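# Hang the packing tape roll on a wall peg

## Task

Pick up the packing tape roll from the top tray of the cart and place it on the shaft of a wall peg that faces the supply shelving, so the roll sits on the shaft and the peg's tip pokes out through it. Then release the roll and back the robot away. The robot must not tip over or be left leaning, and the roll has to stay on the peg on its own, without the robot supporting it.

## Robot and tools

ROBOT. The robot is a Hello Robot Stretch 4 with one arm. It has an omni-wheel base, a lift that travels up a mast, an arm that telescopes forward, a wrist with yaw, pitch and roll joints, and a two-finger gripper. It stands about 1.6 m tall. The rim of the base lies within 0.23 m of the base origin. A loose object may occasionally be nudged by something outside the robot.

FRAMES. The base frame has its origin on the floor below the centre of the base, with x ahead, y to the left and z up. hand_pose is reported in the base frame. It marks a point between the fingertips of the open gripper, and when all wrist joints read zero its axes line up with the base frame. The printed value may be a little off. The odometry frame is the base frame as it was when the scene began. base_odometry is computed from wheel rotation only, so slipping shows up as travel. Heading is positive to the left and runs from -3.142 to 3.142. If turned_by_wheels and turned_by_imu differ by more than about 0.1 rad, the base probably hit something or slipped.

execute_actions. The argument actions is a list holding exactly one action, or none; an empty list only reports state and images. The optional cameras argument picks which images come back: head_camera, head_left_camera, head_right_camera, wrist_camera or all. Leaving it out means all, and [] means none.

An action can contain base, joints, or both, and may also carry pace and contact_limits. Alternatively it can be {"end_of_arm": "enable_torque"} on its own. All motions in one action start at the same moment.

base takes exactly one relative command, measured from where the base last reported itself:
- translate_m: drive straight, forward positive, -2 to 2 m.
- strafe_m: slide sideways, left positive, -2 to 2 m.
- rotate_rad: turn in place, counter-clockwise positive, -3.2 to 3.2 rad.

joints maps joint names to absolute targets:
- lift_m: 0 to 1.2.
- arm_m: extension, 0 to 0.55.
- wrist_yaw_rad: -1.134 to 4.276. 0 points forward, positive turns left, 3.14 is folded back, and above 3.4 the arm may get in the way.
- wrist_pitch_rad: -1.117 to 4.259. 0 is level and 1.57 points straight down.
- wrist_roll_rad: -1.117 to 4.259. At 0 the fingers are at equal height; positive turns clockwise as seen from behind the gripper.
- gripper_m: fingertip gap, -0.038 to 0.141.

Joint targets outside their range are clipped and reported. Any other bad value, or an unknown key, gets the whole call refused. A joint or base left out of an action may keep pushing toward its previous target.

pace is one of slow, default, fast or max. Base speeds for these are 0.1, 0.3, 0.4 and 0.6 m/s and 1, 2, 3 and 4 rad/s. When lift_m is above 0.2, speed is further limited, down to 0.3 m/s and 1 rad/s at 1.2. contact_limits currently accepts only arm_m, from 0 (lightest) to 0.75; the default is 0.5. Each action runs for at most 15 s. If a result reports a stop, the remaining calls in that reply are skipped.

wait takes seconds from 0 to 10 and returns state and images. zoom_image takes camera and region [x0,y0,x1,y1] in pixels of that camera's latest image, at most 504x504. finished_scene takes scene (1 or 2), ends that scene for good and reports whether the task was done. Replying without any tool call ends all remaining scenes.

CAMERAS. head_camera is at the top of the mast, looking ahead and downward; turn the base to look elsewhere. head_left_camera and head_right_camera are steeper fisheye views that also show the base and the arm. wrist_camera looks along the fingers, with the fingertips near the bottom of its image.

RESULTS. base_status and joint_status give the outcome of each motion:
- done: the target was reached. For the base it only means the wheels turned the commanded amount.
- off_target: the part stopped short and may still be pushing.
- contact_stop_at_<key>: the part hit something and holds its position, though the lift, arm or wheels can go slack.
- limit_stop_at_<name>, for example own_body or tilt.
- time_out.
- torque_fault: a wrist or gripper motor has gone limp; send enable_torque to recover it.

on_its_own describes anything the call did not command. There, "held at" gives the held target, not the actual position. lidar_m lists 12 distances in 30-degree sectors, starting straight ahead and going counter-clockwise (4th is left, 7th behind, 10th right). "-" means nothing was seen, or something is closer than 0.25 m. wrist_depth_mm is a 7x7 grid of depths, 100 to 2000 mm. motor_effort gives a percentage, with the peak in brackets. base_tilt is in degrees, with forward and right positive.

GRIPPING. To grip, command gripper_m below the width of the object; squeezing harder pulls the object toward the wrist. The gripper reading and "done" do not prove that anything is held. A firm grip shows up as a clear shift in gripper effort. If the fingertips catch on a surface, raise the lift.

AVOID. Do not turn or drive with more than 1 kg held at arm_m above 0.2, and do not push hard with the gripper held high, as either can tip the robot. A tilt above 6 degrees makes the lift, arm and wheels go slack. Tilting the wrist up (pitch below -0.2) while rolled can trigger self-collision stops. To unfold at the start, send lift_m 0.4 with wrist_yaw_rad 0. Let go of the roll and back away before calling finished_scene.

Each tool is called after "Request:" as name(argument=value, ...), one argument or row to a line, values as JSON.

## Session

Request:
execute_actions(
  actions=[],
)

Scene clock: 0.00 s.
base_odometry: x=+0.000 y=+0.000 heading=+0.000 (m, m, rad; odometry frame)
turned_by_wheels: +0.000 (rad since the last result)
turned_by_imu: +0.000 (rad since the last result)
base_tilt: forward=+0.2 right=+0.3 (deg)
lidar_m: 2.43 1.79 1.25 1.68 1.69 1.87 1.91 2.20 1.73 1.97 2.54 2.29
base_status: not commanded
joint_positions: lift_m=+0.271 arm_m=-0.002 wrist_yaw_rad=+3.153 wrist_pitch_rad=-0.018 wrist_roll_rad=+0.016 gripper_m=+0.057
joint_status: not commanded
motor_effort: lift_m=+19 arm_m=+0 wrist_yaw_rad=+1 wrist_pitch_rad=-4 wrist_roll_rad=+1 gripper_m=-5 wheel_0=+0 wheel_1=+0 wheel_2=+0 (%)
hand_pose: x=-0.1201 y=+0.0842 z=+0.4539 quat_wxyz=(-0.006, +0.009, +0.008, +1.000) (m; base frame)
wrist_depth_mm: - 138 - - - - - / - 135 - - - - - / - 124 176 - - - - / 107 138 227 - - - - / 219 - - - - - - / 1708 1863 196 1756 200 1576 1464 / 1160 1138 1160 111 1098 1025 1042
pictures: head_camera, head_left_camera, head_right_camera, wrist_camera
Images, in order (width x height): head_camera 420x560, head_left_camera 420x672, head_right_camera 420x672, wrist_camera 616x392.

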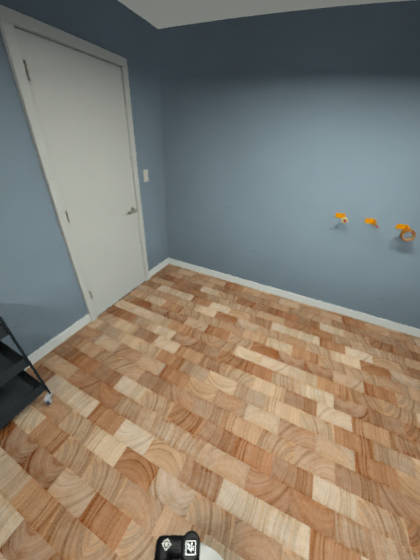

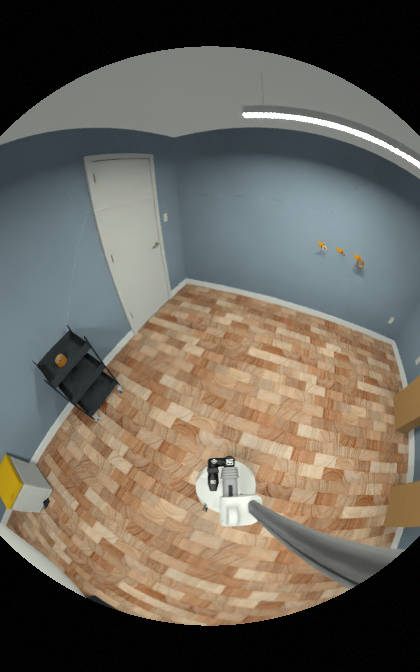

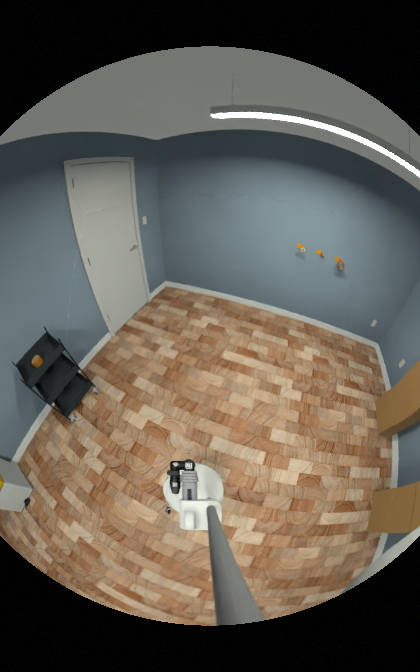

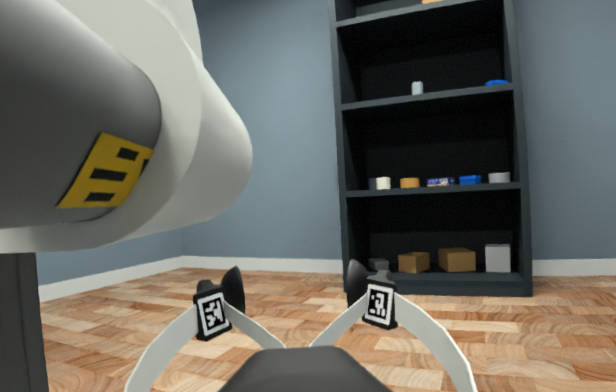

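Request:
zoom_image(
  camera="head_camera",
  region=[310, 190, 420, 260],
)

Request:
zoom_image(
  camera="head_left_camera",
  region=[20, 310, 140, 430],
)

Region (310, 190, 420, 260) of head_camera's 420x560 image, scaled by 4.582, with more detail than that image has; it fills the top 321 rows of this view, and the rest is white.

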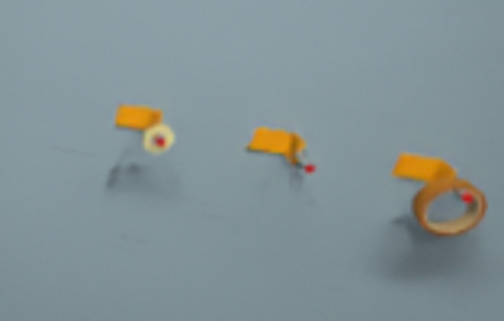

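Region (20, 310, 140, 430) of head_left_camera's 420x672 image, scaled by 4.200, with more detail than that image has.

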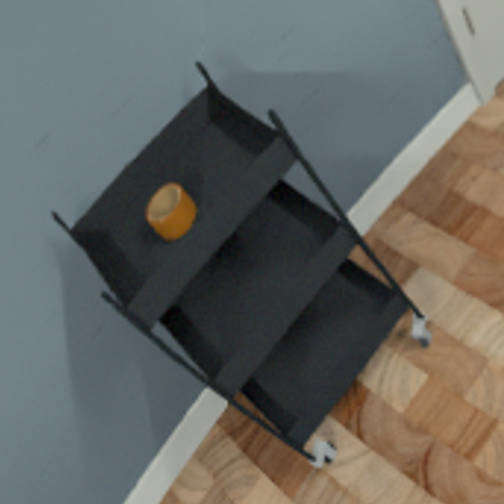

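The middle peg is free this time, and the cart is about 65° to my left. I'll turn toward it while unfolding the wrist.

Request:
execute_actions(
  actions=[
    {"base": {"rotate_rad": 1.2}, "joints": {"lift_m": 0.65, "wrist_yaw_rad": 0, "gripper_m": 0.141}, "pace": "fast"},
  ],
)

Scene clock: 30.17 s.
base_odometry: x=+0.000 y=+0.000 heading=+1.200 (m, m, rad; odometry frame)
turned_by_wheels: +1.200 (rad since the last result)
turned_by_imu: +1.211 (rad since the last result)
base_tilt: forward=+0.2 right=+0.2 (deg)
lidar_m: 1.26 1.65 1.93 1.85 2.51 2.11 1.76 1.96 2.36 2.37 2.23 1.28
base_status: done
joint_positions: lift_m=+0.650 arm_m=-0.002 wrist_yaw_rad=+0.001 wrist_pitch_rad=-0.018 wrist_roll_rad=+0.016 gripper_m=+0.141
joint_status: all done
motor_effort: lift_m=+22(24) arm_m=-1(0) wrist_yaw_rad=+0(7) wrist_pitch_rad=-5(6) wrist_roll_rad=+1(3) gripper_m=+1(1) wheel_0=+0(5) wheel_1=+0(7) wheel_2=+1(9) (%)
hand_pose: x=+0.4578 y=-0.0873 z=+0.8331 quat_wxyz=(+1.000, +0.008, -0.009, +0.000) (m; base frame)
wrist_depth_mm: 1499 1430 1464 1430 1464 1366 1430 / 1499 1499 1430 1430 1430 1430 1397 / 1499 1464 1430 1499 1397 1397 1397 / 1464 1499 1430 1430 1430 1397 1397 / 1430 1464 1464 1160 1042 1464 1430 / 1464 212 1430 1464 1281 1397 1430 / 1464 1464 1464 111 1160 1397 1430
pictures: head_camera, head_left_camera, head_right_camera, wrist_camera
Images, in order (width x height): head_camera 420x560, head_left_camera 420x672, head_right_camera 420x672, wrist_camera 616x392.

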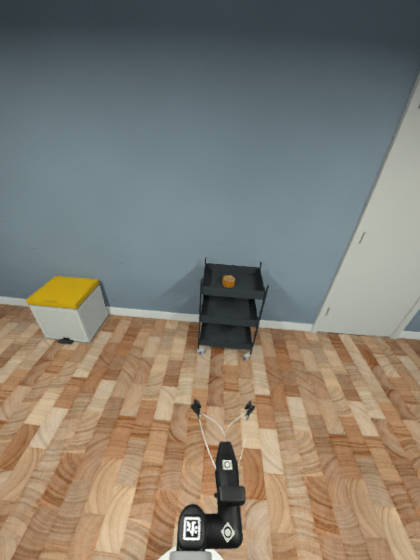

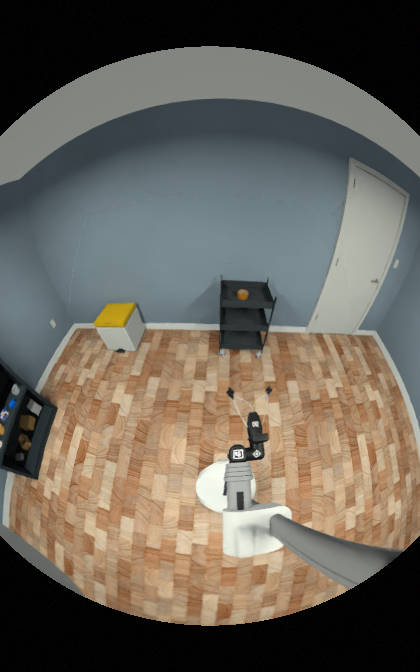

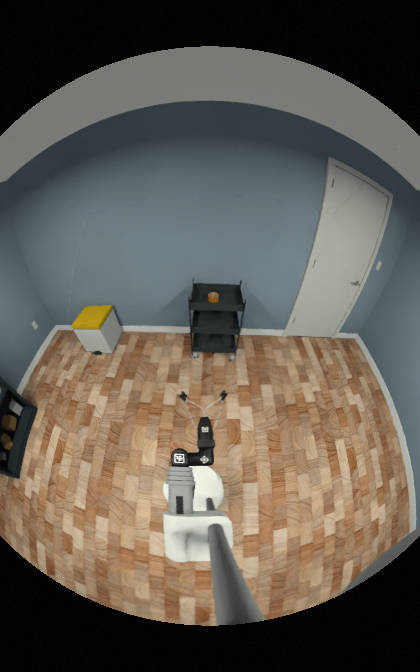

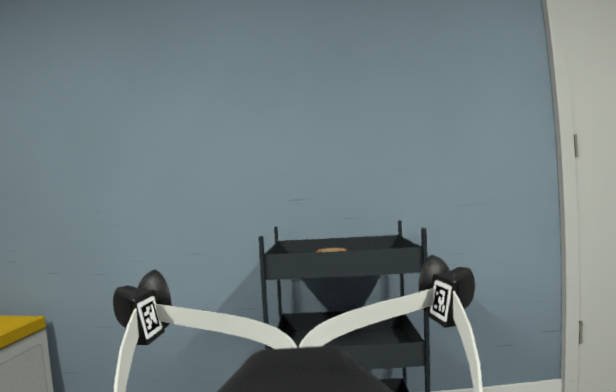

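Request:
execute_actions(
  actions=[
    {"base": {"translate_m": 0.87}, "joints": {"lift_m": 0.98, "wrist_pitch_rad": 1.57, "arm_m": 0.39}, "pace": "fast"},
  ],
  cameras=["head_right_camera", "wrist_camera"],
)

Scene clock: 50.37 s.
base_odometry: x=+0.315 y=+0.811 heading=+1.200 (m, m, rad; odometry frame)
turned_by_wheels: +0.000 (rad since the last result)
turned_by_imu: -0.001 (rad since the last result)
base_tilt: forward=+0.2 right=+0.2 (deg)
lidar_m: 0.40 0.85 1.09 1.88 1.92 3.01 2.65 2.79 2.49 2.43 0.54 0.41
base_status: done
joint_positions: lift_m=+0.980 arm_m=+0.389 wrist_yaw_rad=+0.000 wrist_pitch_rad=+1.570 wrist_roll_rad=+0.016 gripper_m=+0.141
joint_status: all done
motor_effort: lift_m=+21(23) arm_m=+7(7) wrist_yaw_rad=+1(0) wrist_pitch_rad=+0(3) wrist_roll_rad=+0(1) gripper_m=+1(1) wheel_0=+0(6) wheel_1=+0(5) wheel_2=+1(11) (%)
hand_pose: x=+0.5600 y=-0.0874 z=+0.8696 quat_wxyz=(+0.707, +0.006, +0.707, -0.006) (m; base frame)
wrist_depth_mm: 488 480 469 484 477 462 462 / 707 723 430 427 436 439 445 / 1060 1060 427 430 436 439 442 / 1060 1078 427 433 436 442 442 / 1060 1078 433 430 436 439 442 / 1060 212 415 430 389 442 442 / 1060 1078 427 111 439 442 445
pictures: head_right_camera, wrist_camera
Images, in order (width x height): head_right_camera 420x672, wrist_camera 616x392.

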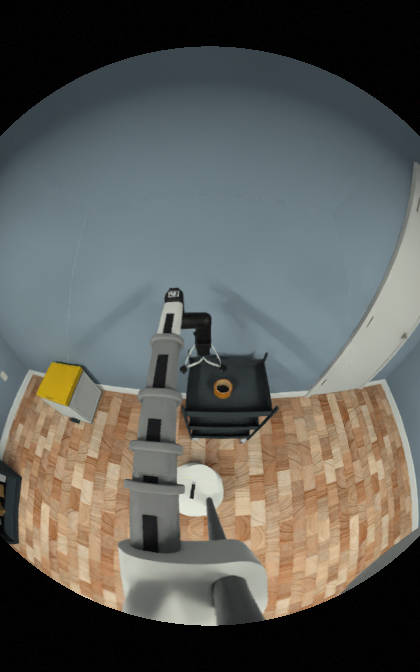

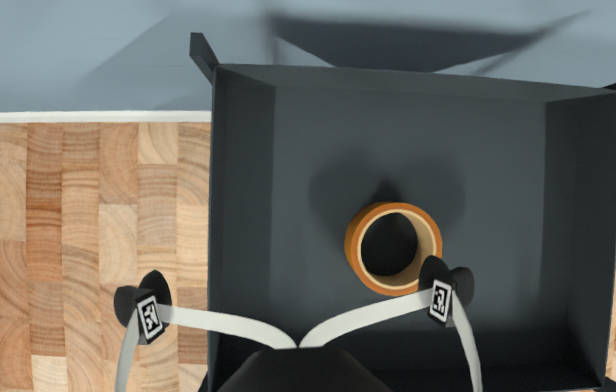

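Request:
zoom_image(
  camera="wrist_camera",
  region=[320, 180, 500, 340],
)

Request:
zoom_image(
  camera="wrist_camera",
  region=[100, 230, 320, 392],
)

Region (320, 180, 500, 340) of wrist_camera's 616x392 image, scaled by 2.800.

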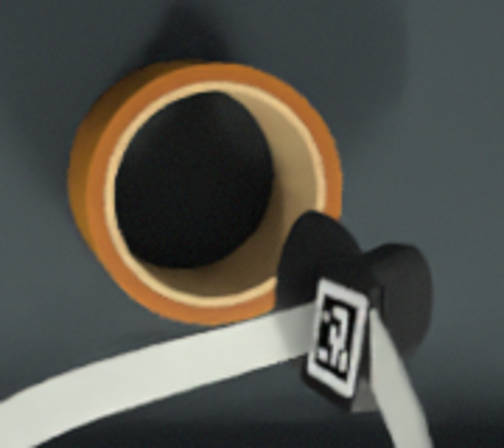

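Region (100, 230, 320, 392) of wrist_camera's 616x392 image, scaled by 2.291; it fills the top 371 rows of this view, and the rest is white.

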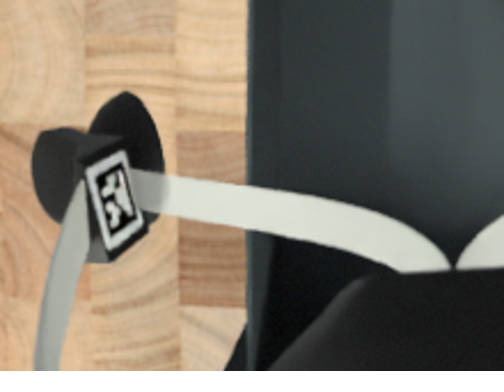

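Request:
execute_actions(
  actions=[
    {"base": {"strafe_m": -0.103}, "joints": {"arm_m": 0.383, "lift_m": 0.88}, "pace": "fast"},
  ],
  cameras=["head_right_camera", "wrist_camera"],
)

Scene clock: 73.37 s.
base_odometry: x=+0.411 y=+0.774 heading=+1.200 (m, m, rad; odometry frame)
turned_by_wheels: +0.000 (rad since the last result)
turned_by_imu: +0.001 (rad since the last result)
base_tilt: forward=+0.2 right=+0.2 (deg)
lidar_m: 0.37 0.43 1.18 1.97 2.06 3.02 2.66 2.77 2.38 2.34 1.12 0.41
base_status: done
joint_positions: lift_m=+0.880 arm_m=+0.384 wrist_yaw_rad=+0.000 wrist_pitch_rad=+1.570 wrist_roll_rad=+0.016 gripper_m=+0.141
joint_status: all done
motor_effort: lift_m=+17(19) arm_m=-7(8) wrist_yaw_rad=+1(0) wrist_pitch_rad=+2(1) wrist_roll_rad=+1(0) gripper_m=+0(6) wheel_0=+1(10) wheel_1=+1(10) wheel_2=+1(2) (%)
hand_pose: x=+0.5553 y=-0.0874 z=+0.7699 quat_wxyz=(+0.707, +0.006, +0.707, -0.006) (m; base frame)
wrist_depth_mm: 272 296 298 294 301 410 427 / 298 329 329 330 334 338 334 / 287 325 327 330 334 338 340 / 290 325 330 330 334 340 336 / 293 325 329 332 336 340 340 / 291 212 319 289 336 342 342 / 290 325 329 111 338 342 342
pictures: head_right_camera, wrist_camera
Images, in order (width x height): head_right_camera 420x672, wrist_camera 616x392.

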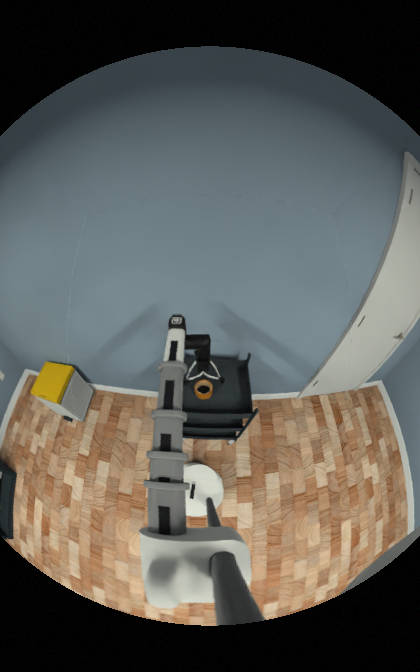

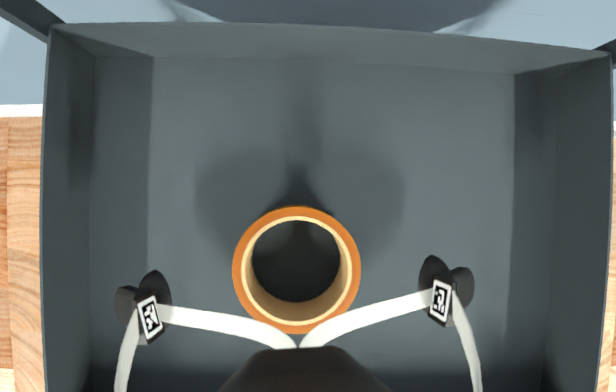

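Aligned to within about 2 mm. I'll lower around the roll and grip.

Request:
execute_actions(
  actions=[
    {"joints": {"lift_m": 0.793}},
  ],
  cameras=["wrist_camera"],
)

Scene clock: 83.63 s.
base_odometry: x=+0.411 y=+0.774 heading=+1.200 (m, m, rad; odometry frame)
turned_by_wheels: +0.000 (rad since the last result)
turned_by_imu: +0.001 (rad since the last result)
base_tilt: forward=+0.2 right=+0.2 (deg)
lidar_m: 0.38 0.41 1.19 2.01 2.01 3.02 2.64 2.78 2.38 2.32 1.09 0.40
base_status: not commanded
joint_positions: lift_m=+0.793 arm_m=+0.384 wrist_yaw_rad=+0.000 wrist_pitch_rad=+1.570 wrist_roll_rad=+0.016 gripper_m=+0.141
joint_status: all done
motor_effort: lift_m=+17(19) arm_m=-7(7) wrist_yaw_rad=+1(1) wrist_pitch_rad=+0(3) wrist_roll_rad=+0(3) gripper_m=-1(0) wheel_0=+1(1) wheel_1=+1(1) wheel_2=+0(1) (%)
hand_pose: x=+0.5553 y=-0.0874 z=+0.6830 quat_wxyz=(+0.707, +0.006, +0.707, -0.006) (m; base frame)
wrist_depth_mm: 237 238 241 243 245 247 249 / 237 239 242 242 246 250 251 / 237 240 242 245 247 249 251 / 239 241 243 245 248 251 251 / 239 241 242 245 248 251 251 / 239 212 219 245 201 251 253 / 239 242 243 111 249 253 255
pictures: wrist_camera
Images, in order (width x height): wrist_camera 616x392.

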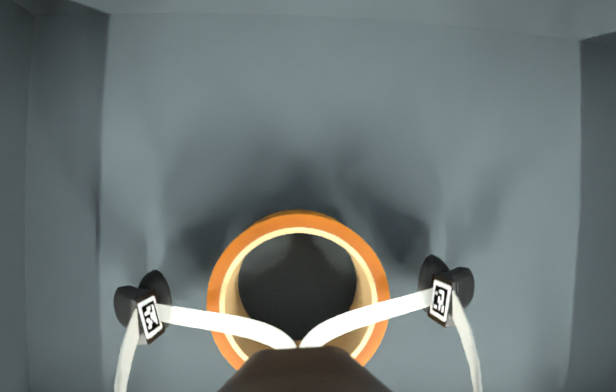

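Request:
execute_actions(
  actions=[
    {"joints": {"gripper_m": 0.045}},
  ],
  cameras=["wrist_camera"],
)

Scene clock: 102.57 s.
base_odometry: x=+0.411 y=+0.774 heading=+1.200 (m, m, rad; odometry frame)
turned_by_wheels: +0.000 (rad since the last result)
turned_by_imu: +0.001 (rad since the last result)
base_tilt: forward=+0.2 right=+0.2 (deg)
lidar_m: 0.38 0.38 1.18 2.00 2.04 3.01 2.66 2.79 2.39 2.34 1.10 0.39
base_status: not commanded
joint_positions: lift_m=+0.793 arm_m=+0.384 wrist_yaw_rad=+0.000 wrist_pitch_rad=+1.570 wrist_roll_rad=+0.016 gripper_m=+0.045
joint_status: all done
motor_effort: lift_m=+17(17) arm_m=-7(7) wrist_yaw_rad=+1(1) wrist_pitch_rad=+2(1) wrist_roll_rad=+2(2) gripper_m=-17(20) wheel_0=+1(1) wheel_1=+1(1) wheel_2=+1(1) (%)
hand_pose: x=+0.5553 y=-0.0874 z=+0.6829 quat_wxyz=(+0.707, +0.006, +0.707, -0.006) (m; base frame)
wrist_depth_mm: 236 238 241 243 246 248 250 / 237 239 241 244 247 248 250 / 237 240 242 244 246 249 251 / 238 240 241 244 247 248 250 / 238 240 242 243 248 250 251 / 239 241 204 246 189 249 254 / 240 241 202 111 249 251 254
pictures: wrist_camera
Images, in order (width x height): wrist_camera 616x392.

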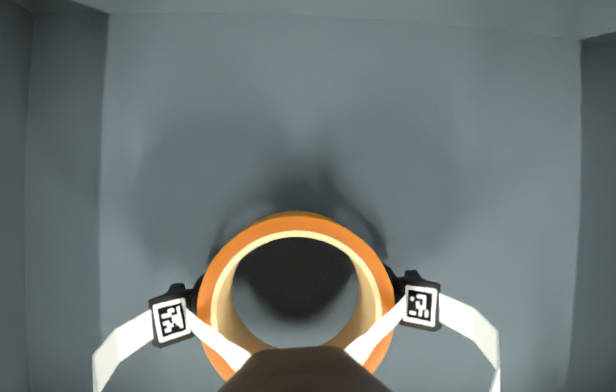

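Gripped. Now I'll lift clear of the tray lip, then back away while retracting the arm.

Request:
execute_actions(
  actions=[
    {"joints": {"lift_m": 0.91}, "pace": "fast"},
  ],
  cameras=["head_right_camera", "wrist_camera"],
)

Scene clock: 145.27 s.
base_odometry: x=+0.411 y=+0.774 heading=+1.200 (m, m, rad; odometry frame)
turned_by_wheels: +0.000 (rad since the last result)
turned_by_imu: +0.001 (rad since the last result)
base_tilt: forward=+0.2 right=+0.3 (deg)
lidar_m: 0.38 0.40 1.19 1.99 2.02 3.04 2.65 2.78 2.40 2.33 1.09 0.39
base_status: not commanded
joint_positions: lift_m=+0.910 arm_m=+0.384 wrist_yaw_rad=+0.000 wrist_pitch_rad=+1.570 wrist_roll_rad=+0.016 gripper_m=+0.045
joint_status: all done
motor_effort: lift_m=+22(25) arm_m=-7(7) wrist_yaw_rad=+1(0) wrist_pitch_rad=+2(1) wrist_roll_rad=+2(1) gripper_m=-20(21) wheel_0=+0(1) wheel_1=+1(1) wheel_2=+1(1) (%)
hand_pose: x=+0.5554 y=-0.0874 z=+0.7995 quat_wxyz=(+0.707, +0.006, +0.707, -0.006) (m; base frame)
wrist_depth_mm: 283 368 370 436 442 449 459 / 574 351 353 359 364 366 336 / 991 353 357 362 366 368 355 / 1008 353 357 362 364 370 343 / 991 353 357 359 364 370 351 / 991 353 204 364 189 373 345 / 1008 330 203 111 366 370 340
pictures: head_right_camera, wrist_camera
Images, in order (width x height): head_right_camera 420x672, wrist_camera 616x392.

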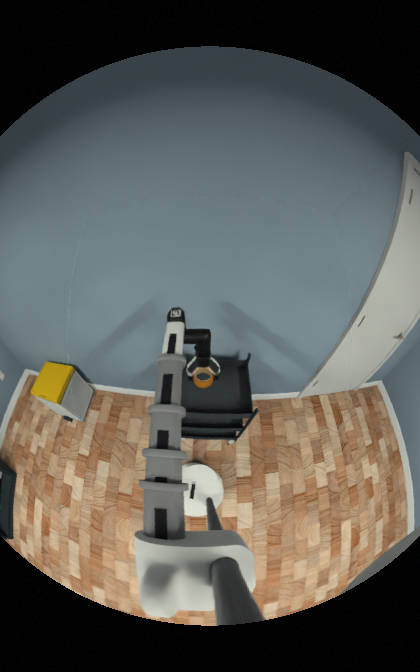

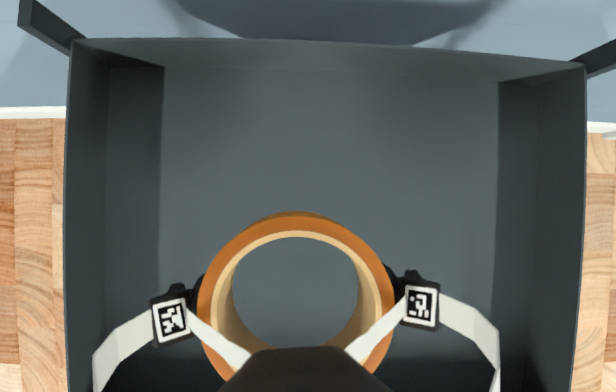

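Request:
execute_actions(
  actions=[
    {"base": {"translate_m": -1.25}, "joints": {"arm_m": 0.02}, "pace": "fast"},
  ],
  cameras=["head_right_camera"],
)

Request:
execute_actions(
  actions=[
    {"base": {"rotate_rad": -1.61}, "joints": {"lift_m": 0.72, "wrist_pitch_rad": 0.0}},
  ],
)

Scene clock: 154.93 s.
base_odometry: x=-0.042 y=-0.392 heading=+1.200 (m, m, rad; odometry frame)
turned_by_wheels: +0.000 (rad since the last result)
turned_by_imu: +0.006 (rad since the last result)
base_tilt: forward=+0.2 right=+0.2 (deg)
lidar_m: 1.62 2.03 2.04 1.98 2.26 1.44 1.39 1.58 2.18 2.10 2.38 2.09
base_status: done
joint_positions: lift_m=+0.910 arm_m=+0.021 wrist_yaw_rad=+0.000 wrist_pitch_rad=+1.570 wrist_roll_rad=+0.016 gripper_m=+0.045
joint_status: all done
motor_effort: lift_m=+22(22) arm_m=-7(8) wrist_yaw_rad=+2(0) wrist_pitch_rad=+0(2) wrist_roll_rad=+0(1) gripper_m=-18(18) wheel_0=+2(5) wheel_1=+0(7) wheel_2=+0(9) (%)
hand_pose: x=+0.1923 y=-0.0874 z=+0.7995 quat_wxyz=(+0.707, +0.006, +0.707, -0.006) (m; base frame)
wrist_depth_mm: 991 1008 1008 1008 1008 1025 1042 / 976 991 991 1008 1042 1042 1042 / 991 1008 1008 1025 1042 1025 1060 / 991 991 991 1025 1025 1042 1060 / 1008 1008 809 831 1025 1025 1042 / 991 1008 204 798 190 1060 1060 / 1025 1025 203 111 1025 1060 1060
pictures: head_right_camera
Images, in order (width x height): head_right_camera 420x672.

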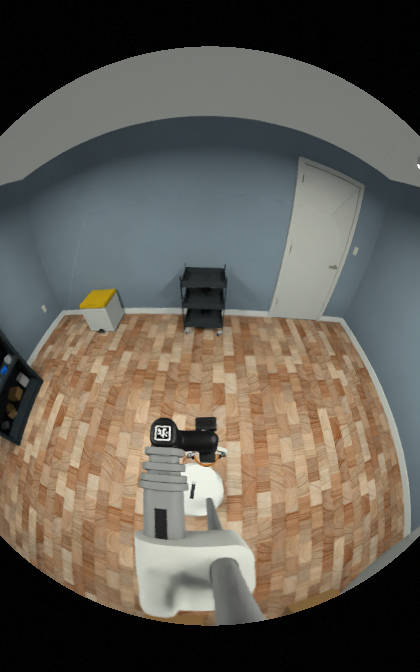

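Scene clock: 157.07 s.
base_odometry: x=-0.042 y=-0.392 heading=-0.410 (m, m, rad; odometry frame)
turned_by_wheels: -1.610 (rad since the last result)
turned_by_imu: -1.623 (rad since the last result)
base_tilt: forward=+0.1 right=+0.2 (deg)
lidar_m: 2.14 2.36 2.12 1.62 2.06 2.07 2.00 2.36 1.43 1.37 1.57 2.32
base_status: done
joint_positions: lift_m=+0.720 arm_m=+0.021 wrist_yaw_rad=+0.000 wrist_pitch_rad=+0.003 wrist_roll_rad=+0.016 gripper_m=+0.045
joint_status: all done
motor_effort: lift_m=+17(25) arm_m=-7(7) wrist_yaw_rad=+1(0) wrist_pitch_rad=-11(10) wrist_roll_rad=+0(1) gripper_m=-19(14) wheel_0=-1(4) wheel_1=+0(8) wheel_2=-1(7) (%)
hand_pose: x=+0.4806 y=-0.0874 z=+0.8974 quat_wxyz=(+1.000, +0.008, +0.002, +0.000) (m; base frame)
wrist_depth_mm: 1921 1863 1983 - - - - / 1983 1921 - - - - - / - - - - - - - / - - - - - - - / - - - - - - - / - - 204 - 190 - - / - 1983 202 111 1983 1863 1983
pictures: head_camera, head_left_camera, head_right_camera, wrist_camera
Images, in order (width x height): head_camera 420x560, head_left_camera 420x672, head_right_camera 420x672, wrist_camera 616x392.

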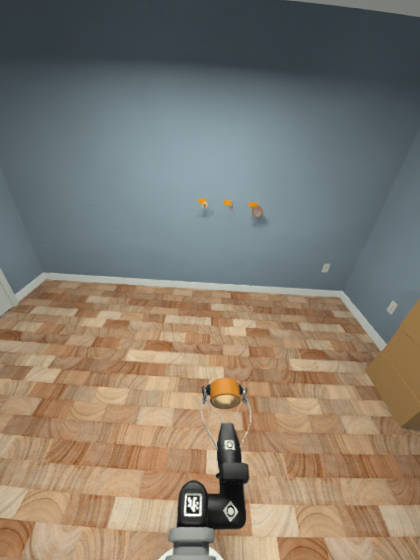

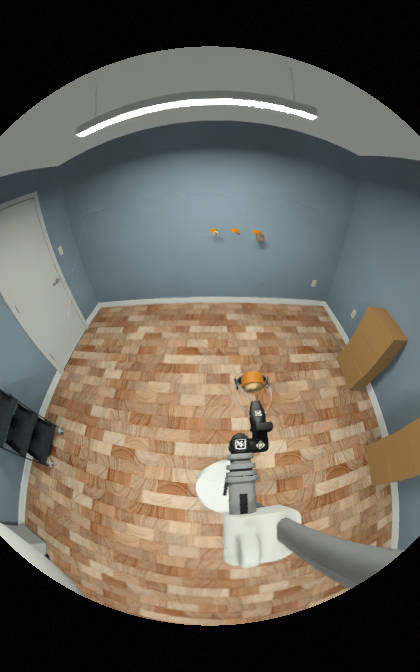

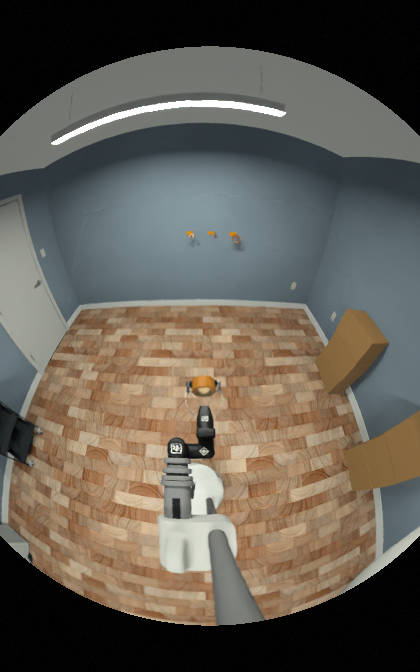

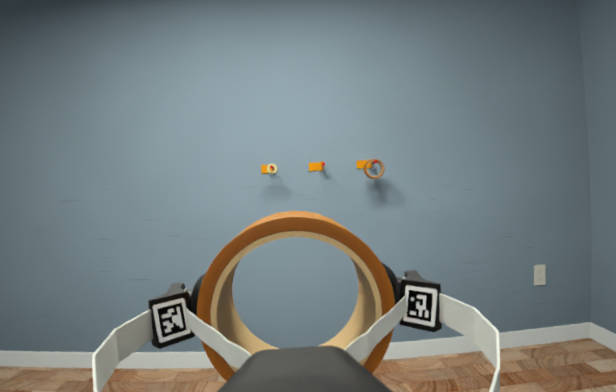

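Request:
zoom_image(
  camera="wrist_camera",
  region=[240, 140, 410, 210],
)

Request:
zoom_image(
  camera="wrist_camera",
  region=[185, 165, 410, 392],
)

Region (240, 140, 410, 210) of wrist_camera's 616x392 image, scaled by 2.965; it fills the top 208 rows of this view, and the rest is white.

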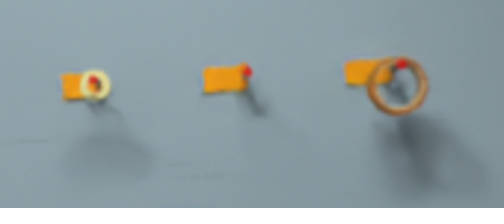

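Region (185, 165, 410, 392) of wrist_camera's 616x392 image, scaled by 2.220; it fills the left 500 columns of this view, and the rest is white.

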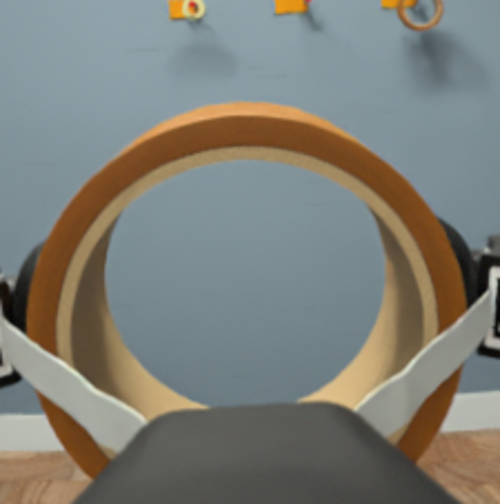

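The pegs sit higher here (about 1.07 m), and the free one is about 0.14 m to the right of the gripper line. I'll approach while raising the lift.

Request:
execute_actions(
  actions=[
    {"base": {"translate_m": 1.3}, "joints": {"lift_m": 0.886, "arm_m": 0.12}, "pace": "fast"},
  ],
  cameras=["head_camera", "wrist_camera"],
)

Scene clock: 184.23 s.
base_odometry: x=+1.151 y=-0.909 heading=-0.410 (m, m, rad; odometry frame)
turned_by_wheels: +0.000 (rad since the last result)
turned_by_imu: -0.003 (rad since the last result)
base_tilt: forward=+0.2 right=+0.2 (deg)
lidar_m: 0.80 1.01 1.44 1.98 1.94 2.95 3.89 1.98 1.45 1.42 1.34 0.84
base_status: done
joint_positions: lift_m=+0.886 arm_m=+0.119 wrist_yaw_rad=+0.000 wrist_pitch_rad=+0.003 wrist_roll_rad=+0.016 gripper_m=+0.045
joint_status: all done
motor_effort: lift_m=+22(24) arm_m=+7(8) wrist_yaw_rad=+1(2) wrist_pitch_rad=-6(11) wrist_roll_rad=+2(2) gripper_m=-18(18) wheel_0=-2(6) wheel_1=-1(3) wheel_2=+0(11) (%)
hand_pose: x=+0.5782 y=-0.0874 z=+1.0631 quat_wxyz=(+1.000, +0.008, +0.002, +0.000) (m; base frame)
wrist_depth_mm: 615 615 621 621 621 627 621 / 609 609 621 621 627 621 634 / 615 627 621 621 621 634 627 / 621 621 627 621 627 634 634 / 621 621 496 621 627 640 580 / 621 627 204 627 189 627 634 / 627 627 203 111 640 634 640
pictures: head_camera, wrist_camera
Images, in order (width x height): head_camera 420x560, wrist_camera 616x392.

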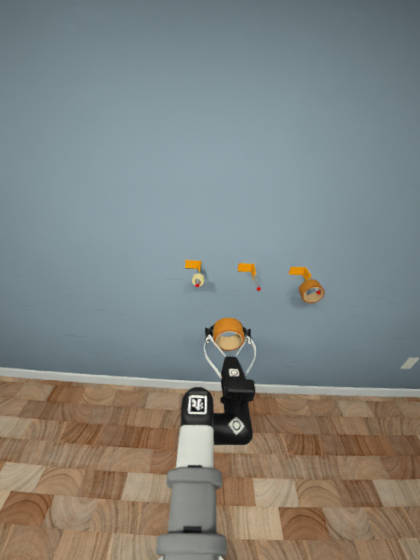

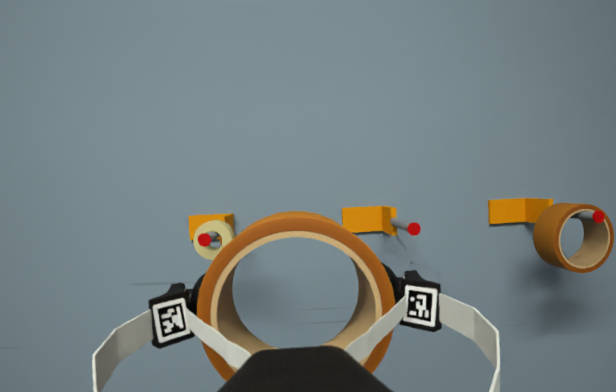

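Request:
zoom_image(
  camera="wrist_camera",
  region=[330, 190, 450, 270],
)

Request:
zoom_image(
  camera="wrist_camera",
  region=[170, 190, 290, 270],
)

Request:
zoom_image(
  camera="head_camera",
  region=[170, 245, 340, 365],
)

Region (330, 190, 450, 270) of wrist_camera's 616x392 image, scaled by 4.200.

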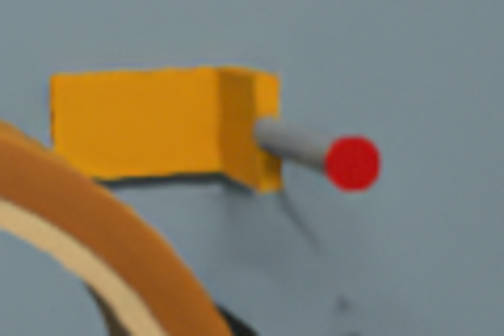

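Region (170, 190, 290, 270) of wrist_camera's 616x392 image, scaled by 4.200.

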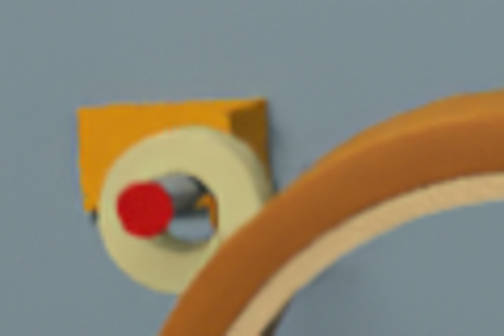

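Region (170, 245, 340, 365) of head_camera's 420x560 image, scaled by 2.965, with more detail than that image has; it fills the top 356 rows of this view, and the rest is white.

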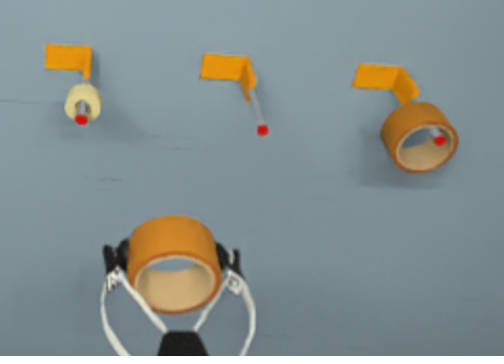

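Request:
execute_actions(
  actions=[
    {"base": {"strafe_m": -0.141}, "joints": {"arm_m": 0.27, "lift_m": 0.88}, "pace": "fast"},
  ],
  cameras=["head_camera", "wrist_camera"],
)

Scene clock: 205.00 s.
base_odometry: x=+1.095 y=-1.039 heading=-0.410 (m, m, rad; odometry frame)
turned_by_wheels: +0.000 (rad since the last result)
turned_by_imu: +0.001 (rad since the last result)
base_tilt: forward=+0.2 right=+0.3 (deg)
lidar_m: 0.78 1.02 1.39 2.14 2.05 3.08 3.60 1.77 1.31 1.27 1.35 0.87
base_status: done
joint_positions: lift_m=+0.880 arm_m=+0.269 wrist_yaw_rad=+0.000 wrist_pitch_rad=+0.003 wrist_roll_rad=+0.016 gripper_m=+0.045
joint_status: all done
motor_effort: lift_m=+17(17) arm_m=+7(7) wrist_yaw_rad=+1(0) wrist_pitch_rad=-9(8) wrist_roll_rad=+1(2) gripper_m=-16(17) wheel_0=+0(8) wheel_1=+0(7) wheel_2=+0(0) (%)
hand_pose: x=+0.7282 y=-0.0874 z=+1.0575 quat_wxyz=(+1.000, +0.008, +0.002, +0.000) (m; base frame)
wrist_depth_mm: 469 466 466 466 473 477 473 / 462 466 473 473 473 473 477 / 473 469 469 473 480 473 473 / 473 469 477 473 477 477 480 / 355 473 473 477 477 477 433 / 473 473 204 480 189 480 484 / 473 477 203 111 477 484 484
pictures: head_camera, wrist_camera
Images, in order (width x height): head_camera 420x560, wrist_camera 616x392.

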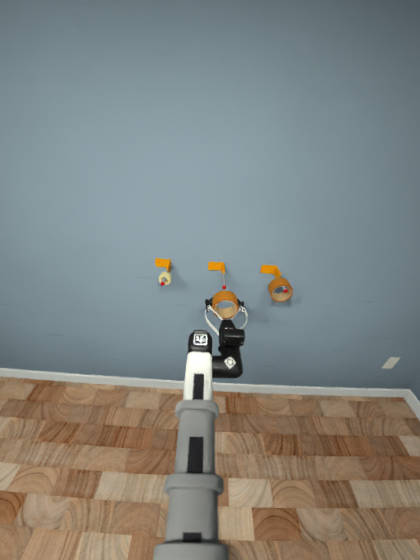

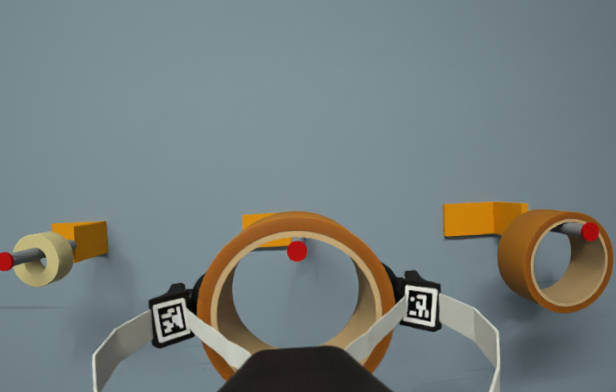

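The tip is centred again. Sliding the roll onto the shaft.

Request:
execute_actions(
  actions=[
    {"joints": {"arm_m": 0.418}, "contact_limits": {"arm_m": 0.25}},
  ],
  cameras=["head_camera", "wrist_camera"],
)

Scene clock: 210.00 s.
base_odometry: x=+1.095 y=-1.039 heading=-0.410 (m, m, rad; odometry frame)
turned_by_wheels: +0.000 (rad since the last result)
turned_by_imu: +0.001 (rad since the last result)
base_tilt: forward=+0.1 right=+0.3 (deg)
lidar_m: 0.80 1.01 1.42 2.14 2.05 3.04 3.58 1.77 1.33 1.29 1.33 0.85
base_status: not commanded
joint_positions: lift_m=+0.880 arm_m=+0.417 wrist_yaw_rad=+0.000 wrist_pitch_rad=+0.003 wrist_roll_rad=+0.016 gripper_m=+0.045
joint_status: all done
motor_effort: lift_m=+17(17) arm_m=+7(6) wrist_yaw_rad=+2(2) wrist_pitch_rad=-9(8) wrist_roll_rad=+2(2) gripper_m=-18(13) wheel_0=+0(1) wheel_1=+0(0) wheel_2=+0(0) (%)
contact_limits: arm_m 0.25
hand_pose: x=+0.8761 y=-0.0874 z=+1.0575 quat_wxyz=(+1.000, +0.008, +0.002, +0.000) (m; base frame)
wrist_depth_mm: 320 322 324 324 324 324 327 / 320 322 324 325 325 329 327 / 320 324 324 325 325 329 327 / 322 324 325 325 329 329 329 / 324 324 319 320 330 330 322 / 327 325 204 329 190 330 330 / 327 325 202 111 330 329 332
pictures: head_camera, wrist_camera
Images, in order (width x height): head_camera 420x560, wrist_camera 616x392.

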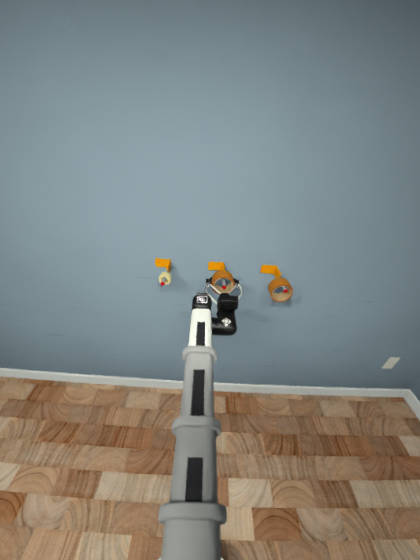

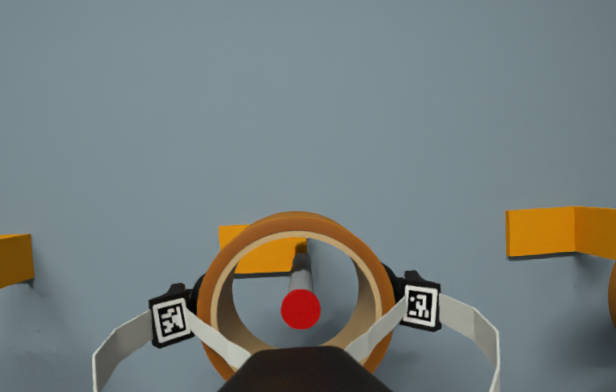

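Request:
zoom_image(
  camera="wrist_camera",
  region=[210, 200, 390, 360],
)

Region (210, 200, 390, 360) of wrist_camera's 616x392 image, scaled by 2.800.

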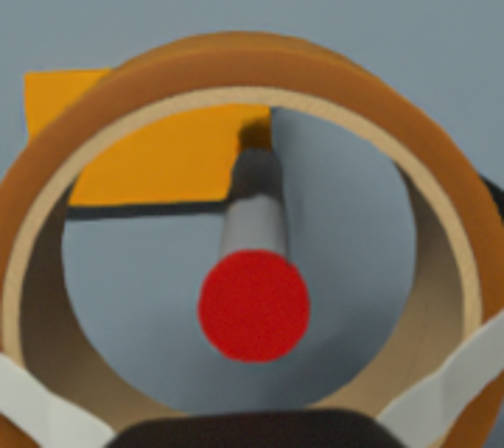

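The tip sticks out by about 2.7 cm. I'll lower the roll almost onto the shaft before releasing.

Request:
execute_actions(
  actions=[
    {"joints": {"lift_m": 0.862}, "pace": "slow"},
  ],
  cameras=["wrist_camera"],
)

Scene clock: 218.40 s.
base_odometry: x=+1.095 y=-1.039 heading=-0.410 (m, m, rad; odometry frame)
turned_by_wheels: +0.000 (rad since the last result)
turned_by_imu: +0.001 (rad since the last result)
base_tilt: forward=+0.2 right=+0.2 (deg)
lidar_m: 0.81 0.99 1.41 2.13 2.04 3.08 3.58 1.78 1.30 1.27 1.36 0.85
base_status: not commanded
joint_positions: lift_m=+0.862 arm_m=+0.417 wrist_yaw_rad=+0.000 wrist_pitch_rad=+0.003 wrist_roll_rad=+0.016 gripper_m=+0.045
joint_status: all done
motor_effort: lift_m=+17(18) arm_m=+7(7) wrist_yaw_rad=+0(1) wrist_pitch_rad=-9(8) wrist_roll_rad=+0(0) gripper_m=-19(17) wheel_0=+0(1) wheel_1=+0(1) wheel_2=+0(0) (%)
hand_pose: x=+0.8761 y=-0.0874 z=+1.0395 quat_wxyz=(+1.000, +0.008, +0.002, +0.000) (m; base frame)
wrist_depth_mm: 320 322 322 324 325 324 327 / 322 322 325 324 325 327 329 / 322 322 324 329 325 329 329 / 324 325 325 327 327 329 324 / 325 327 327 181 329 329 330 / 325 327 204 327 189 329 332 / 325 327 203 111 330 330 334
pictures: wrist_camera
Images, in order (width x height): wrist_camera 616x392.

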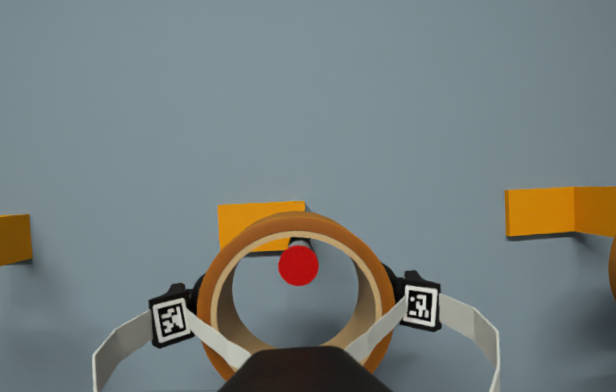

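Request:
execute_actions(
  actions=[
    {"joints": {"gripper_m": 0.13}},
  ],
  cameras=["head_camera", "wrist_camera"],
)

Scene clock: 222.87 s.
base_odometry: x=+1.095 y=-1.039 heading=-0.410 (m, m, rad; odometry frame)
turned_by_wheels: +0.000 (rad since the last result)
turned_by_imu: +0.001 (rad since the last result)
base_tilt: forward=+0.2 right=+0.2 (deg)
lidar_m: 0.81 1.00 1.41 2.12 2.06 3.05 3.55 1.80 1.30 1.29 1.35 0.86
base_status: not commanded
joint_positions: lift_m=+0.862 arm_m=+0.417 wrist_yaw_rad=+0.000 wrist_pitch_rad=+0.002 wrist_roll_rad=+0.016 gripper_m=+0.130
joint_status: all done
motor_effort: lift_m=+17(18) arm_m=+7(7) wrist_yaw_rad=+1(1) wrist_pitch_rad=-7(8) wrist_roll_rad=+1(0) gripper_m=-1(14) wheel_0=+0(1) wheel_1=+0(0) wheel_2=+0(0) (%)
hand_pose: x=+0.8761 y=-0.0874 z=+1.0397 quat_wxyz=(+1.000, +0.008, +0.001, +0.000) (m; base frame)
wrist_depth_mm: 320 322 322 325 325 325 325 / 320 324 324 325 327 327 327 / 320 322 325 325 327 325 329 / 325 325 325 327 329 329 324 / 325 325 327 198 329 329 330 / 324 214 224 329 199 330 332 / 327 325 329 111 330 332 332
pictures: head_camera, wrist_camera
Images, in order (width x height): head_camera 420x560, wrist_camera 616x392.

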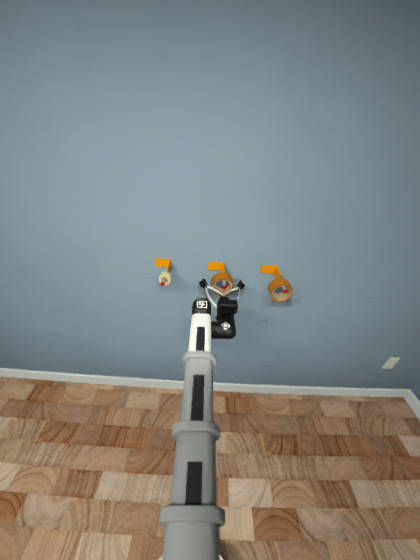

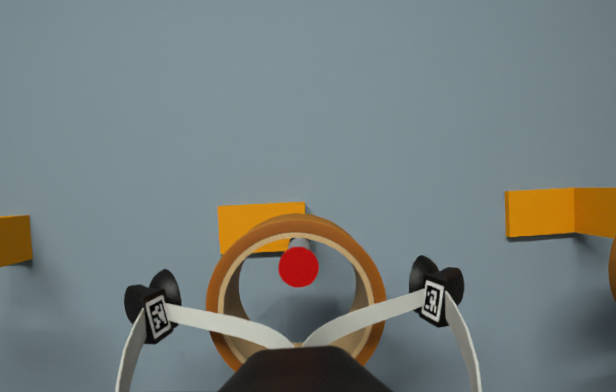

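The roll is released and hanging. I'll retract and back away.

Request:
execute_actions(
  actions=[
    {"base": {"translate_m": -0.3}, "joints": {"arm_m": 0.05}, "pace": "fast"},
  ],
  cameras=["head_camera", "wrist_camera"],
)

Scene clock: 229.87 s.
base_odometry: x=+0.819 y=-0.919 heading=-0.410 (m, m, rad; odometry frame)
turned_by_wheels: +0.000 (rad since the last result)
turned_by_imu: +0.002 (rad since the last result)
base_tilt: forward=+0.2 right=+0.2 (deg)
lidar_m: 1.12 1.32 1.83 2.13 1.92 2.85 3.30 1.78 1.57 1.25 1.64 1.15
base_status: done
joint_positions: lift_m=+0.862 arm_m=+0.051 wrist_yaw_rad=+0.000 wrist_pitch_rad=+0.002 wrist_roll_rad=+0.016 gripper_m=+0.130
joint_status: all done
motor_effort: lift_m=+17(17) arm_m=-6(8) wrist_yaw_rad=+2(0) wrist_pitch_rad=-6(6) wrist_roll_rad=+2(0) gripper_m=-1(1) wheel_0=+0(6) wheel_1=+1(1) wheel_2=-1(10) (%)
hand_pose: x=+0.5105 y=-0.0875 z=+1.0398 quat_wxyz=(+1.000, +0.008, +0.001, +0.000) (m; base frame)
wrist_depth_mm: 960 946 976 991 991 960 976 / 960 976 991 976 976 991 991 / 991 976 991 991 976 991 976 / 960 976 976 991 991 1008 1008 / 976 991 976 976 991 1008 991 / 991 214 991 991 991 1008 1008 / 991 1008 991 111 991 1008 1008
pictures: head_camera, wrist_camera
Images, in order (width x height): head_camera 420x560, wrist_camera 616x392.

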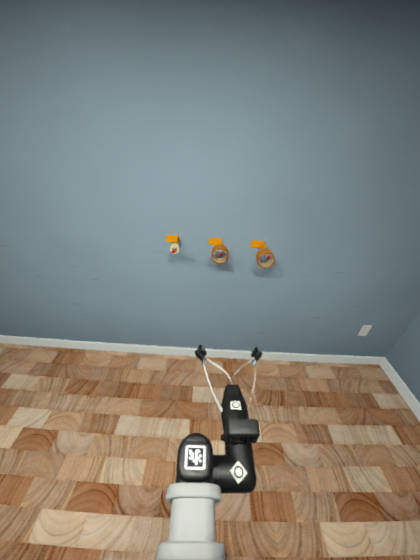

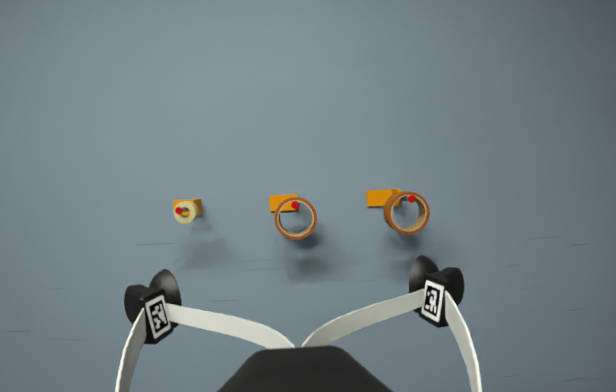

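Request:
zoom_image(
  camera="head_camera",
  region=[150, 225, 300, 285],
)

Region (150, 225, 300, 285) of head_camera's 420x560 image, scaled by 3.360, with more detail than that image has; it fills the top 202 rows of this view, and the rest is white.

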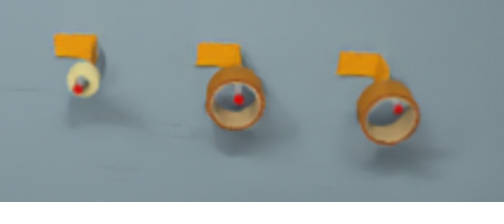

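The roll hangs on the middle peg's shaft with the tip sticking out, and the robot is clear.

Request:
finished_scene(
  scene=2,
)

The scene is finished: the task was done.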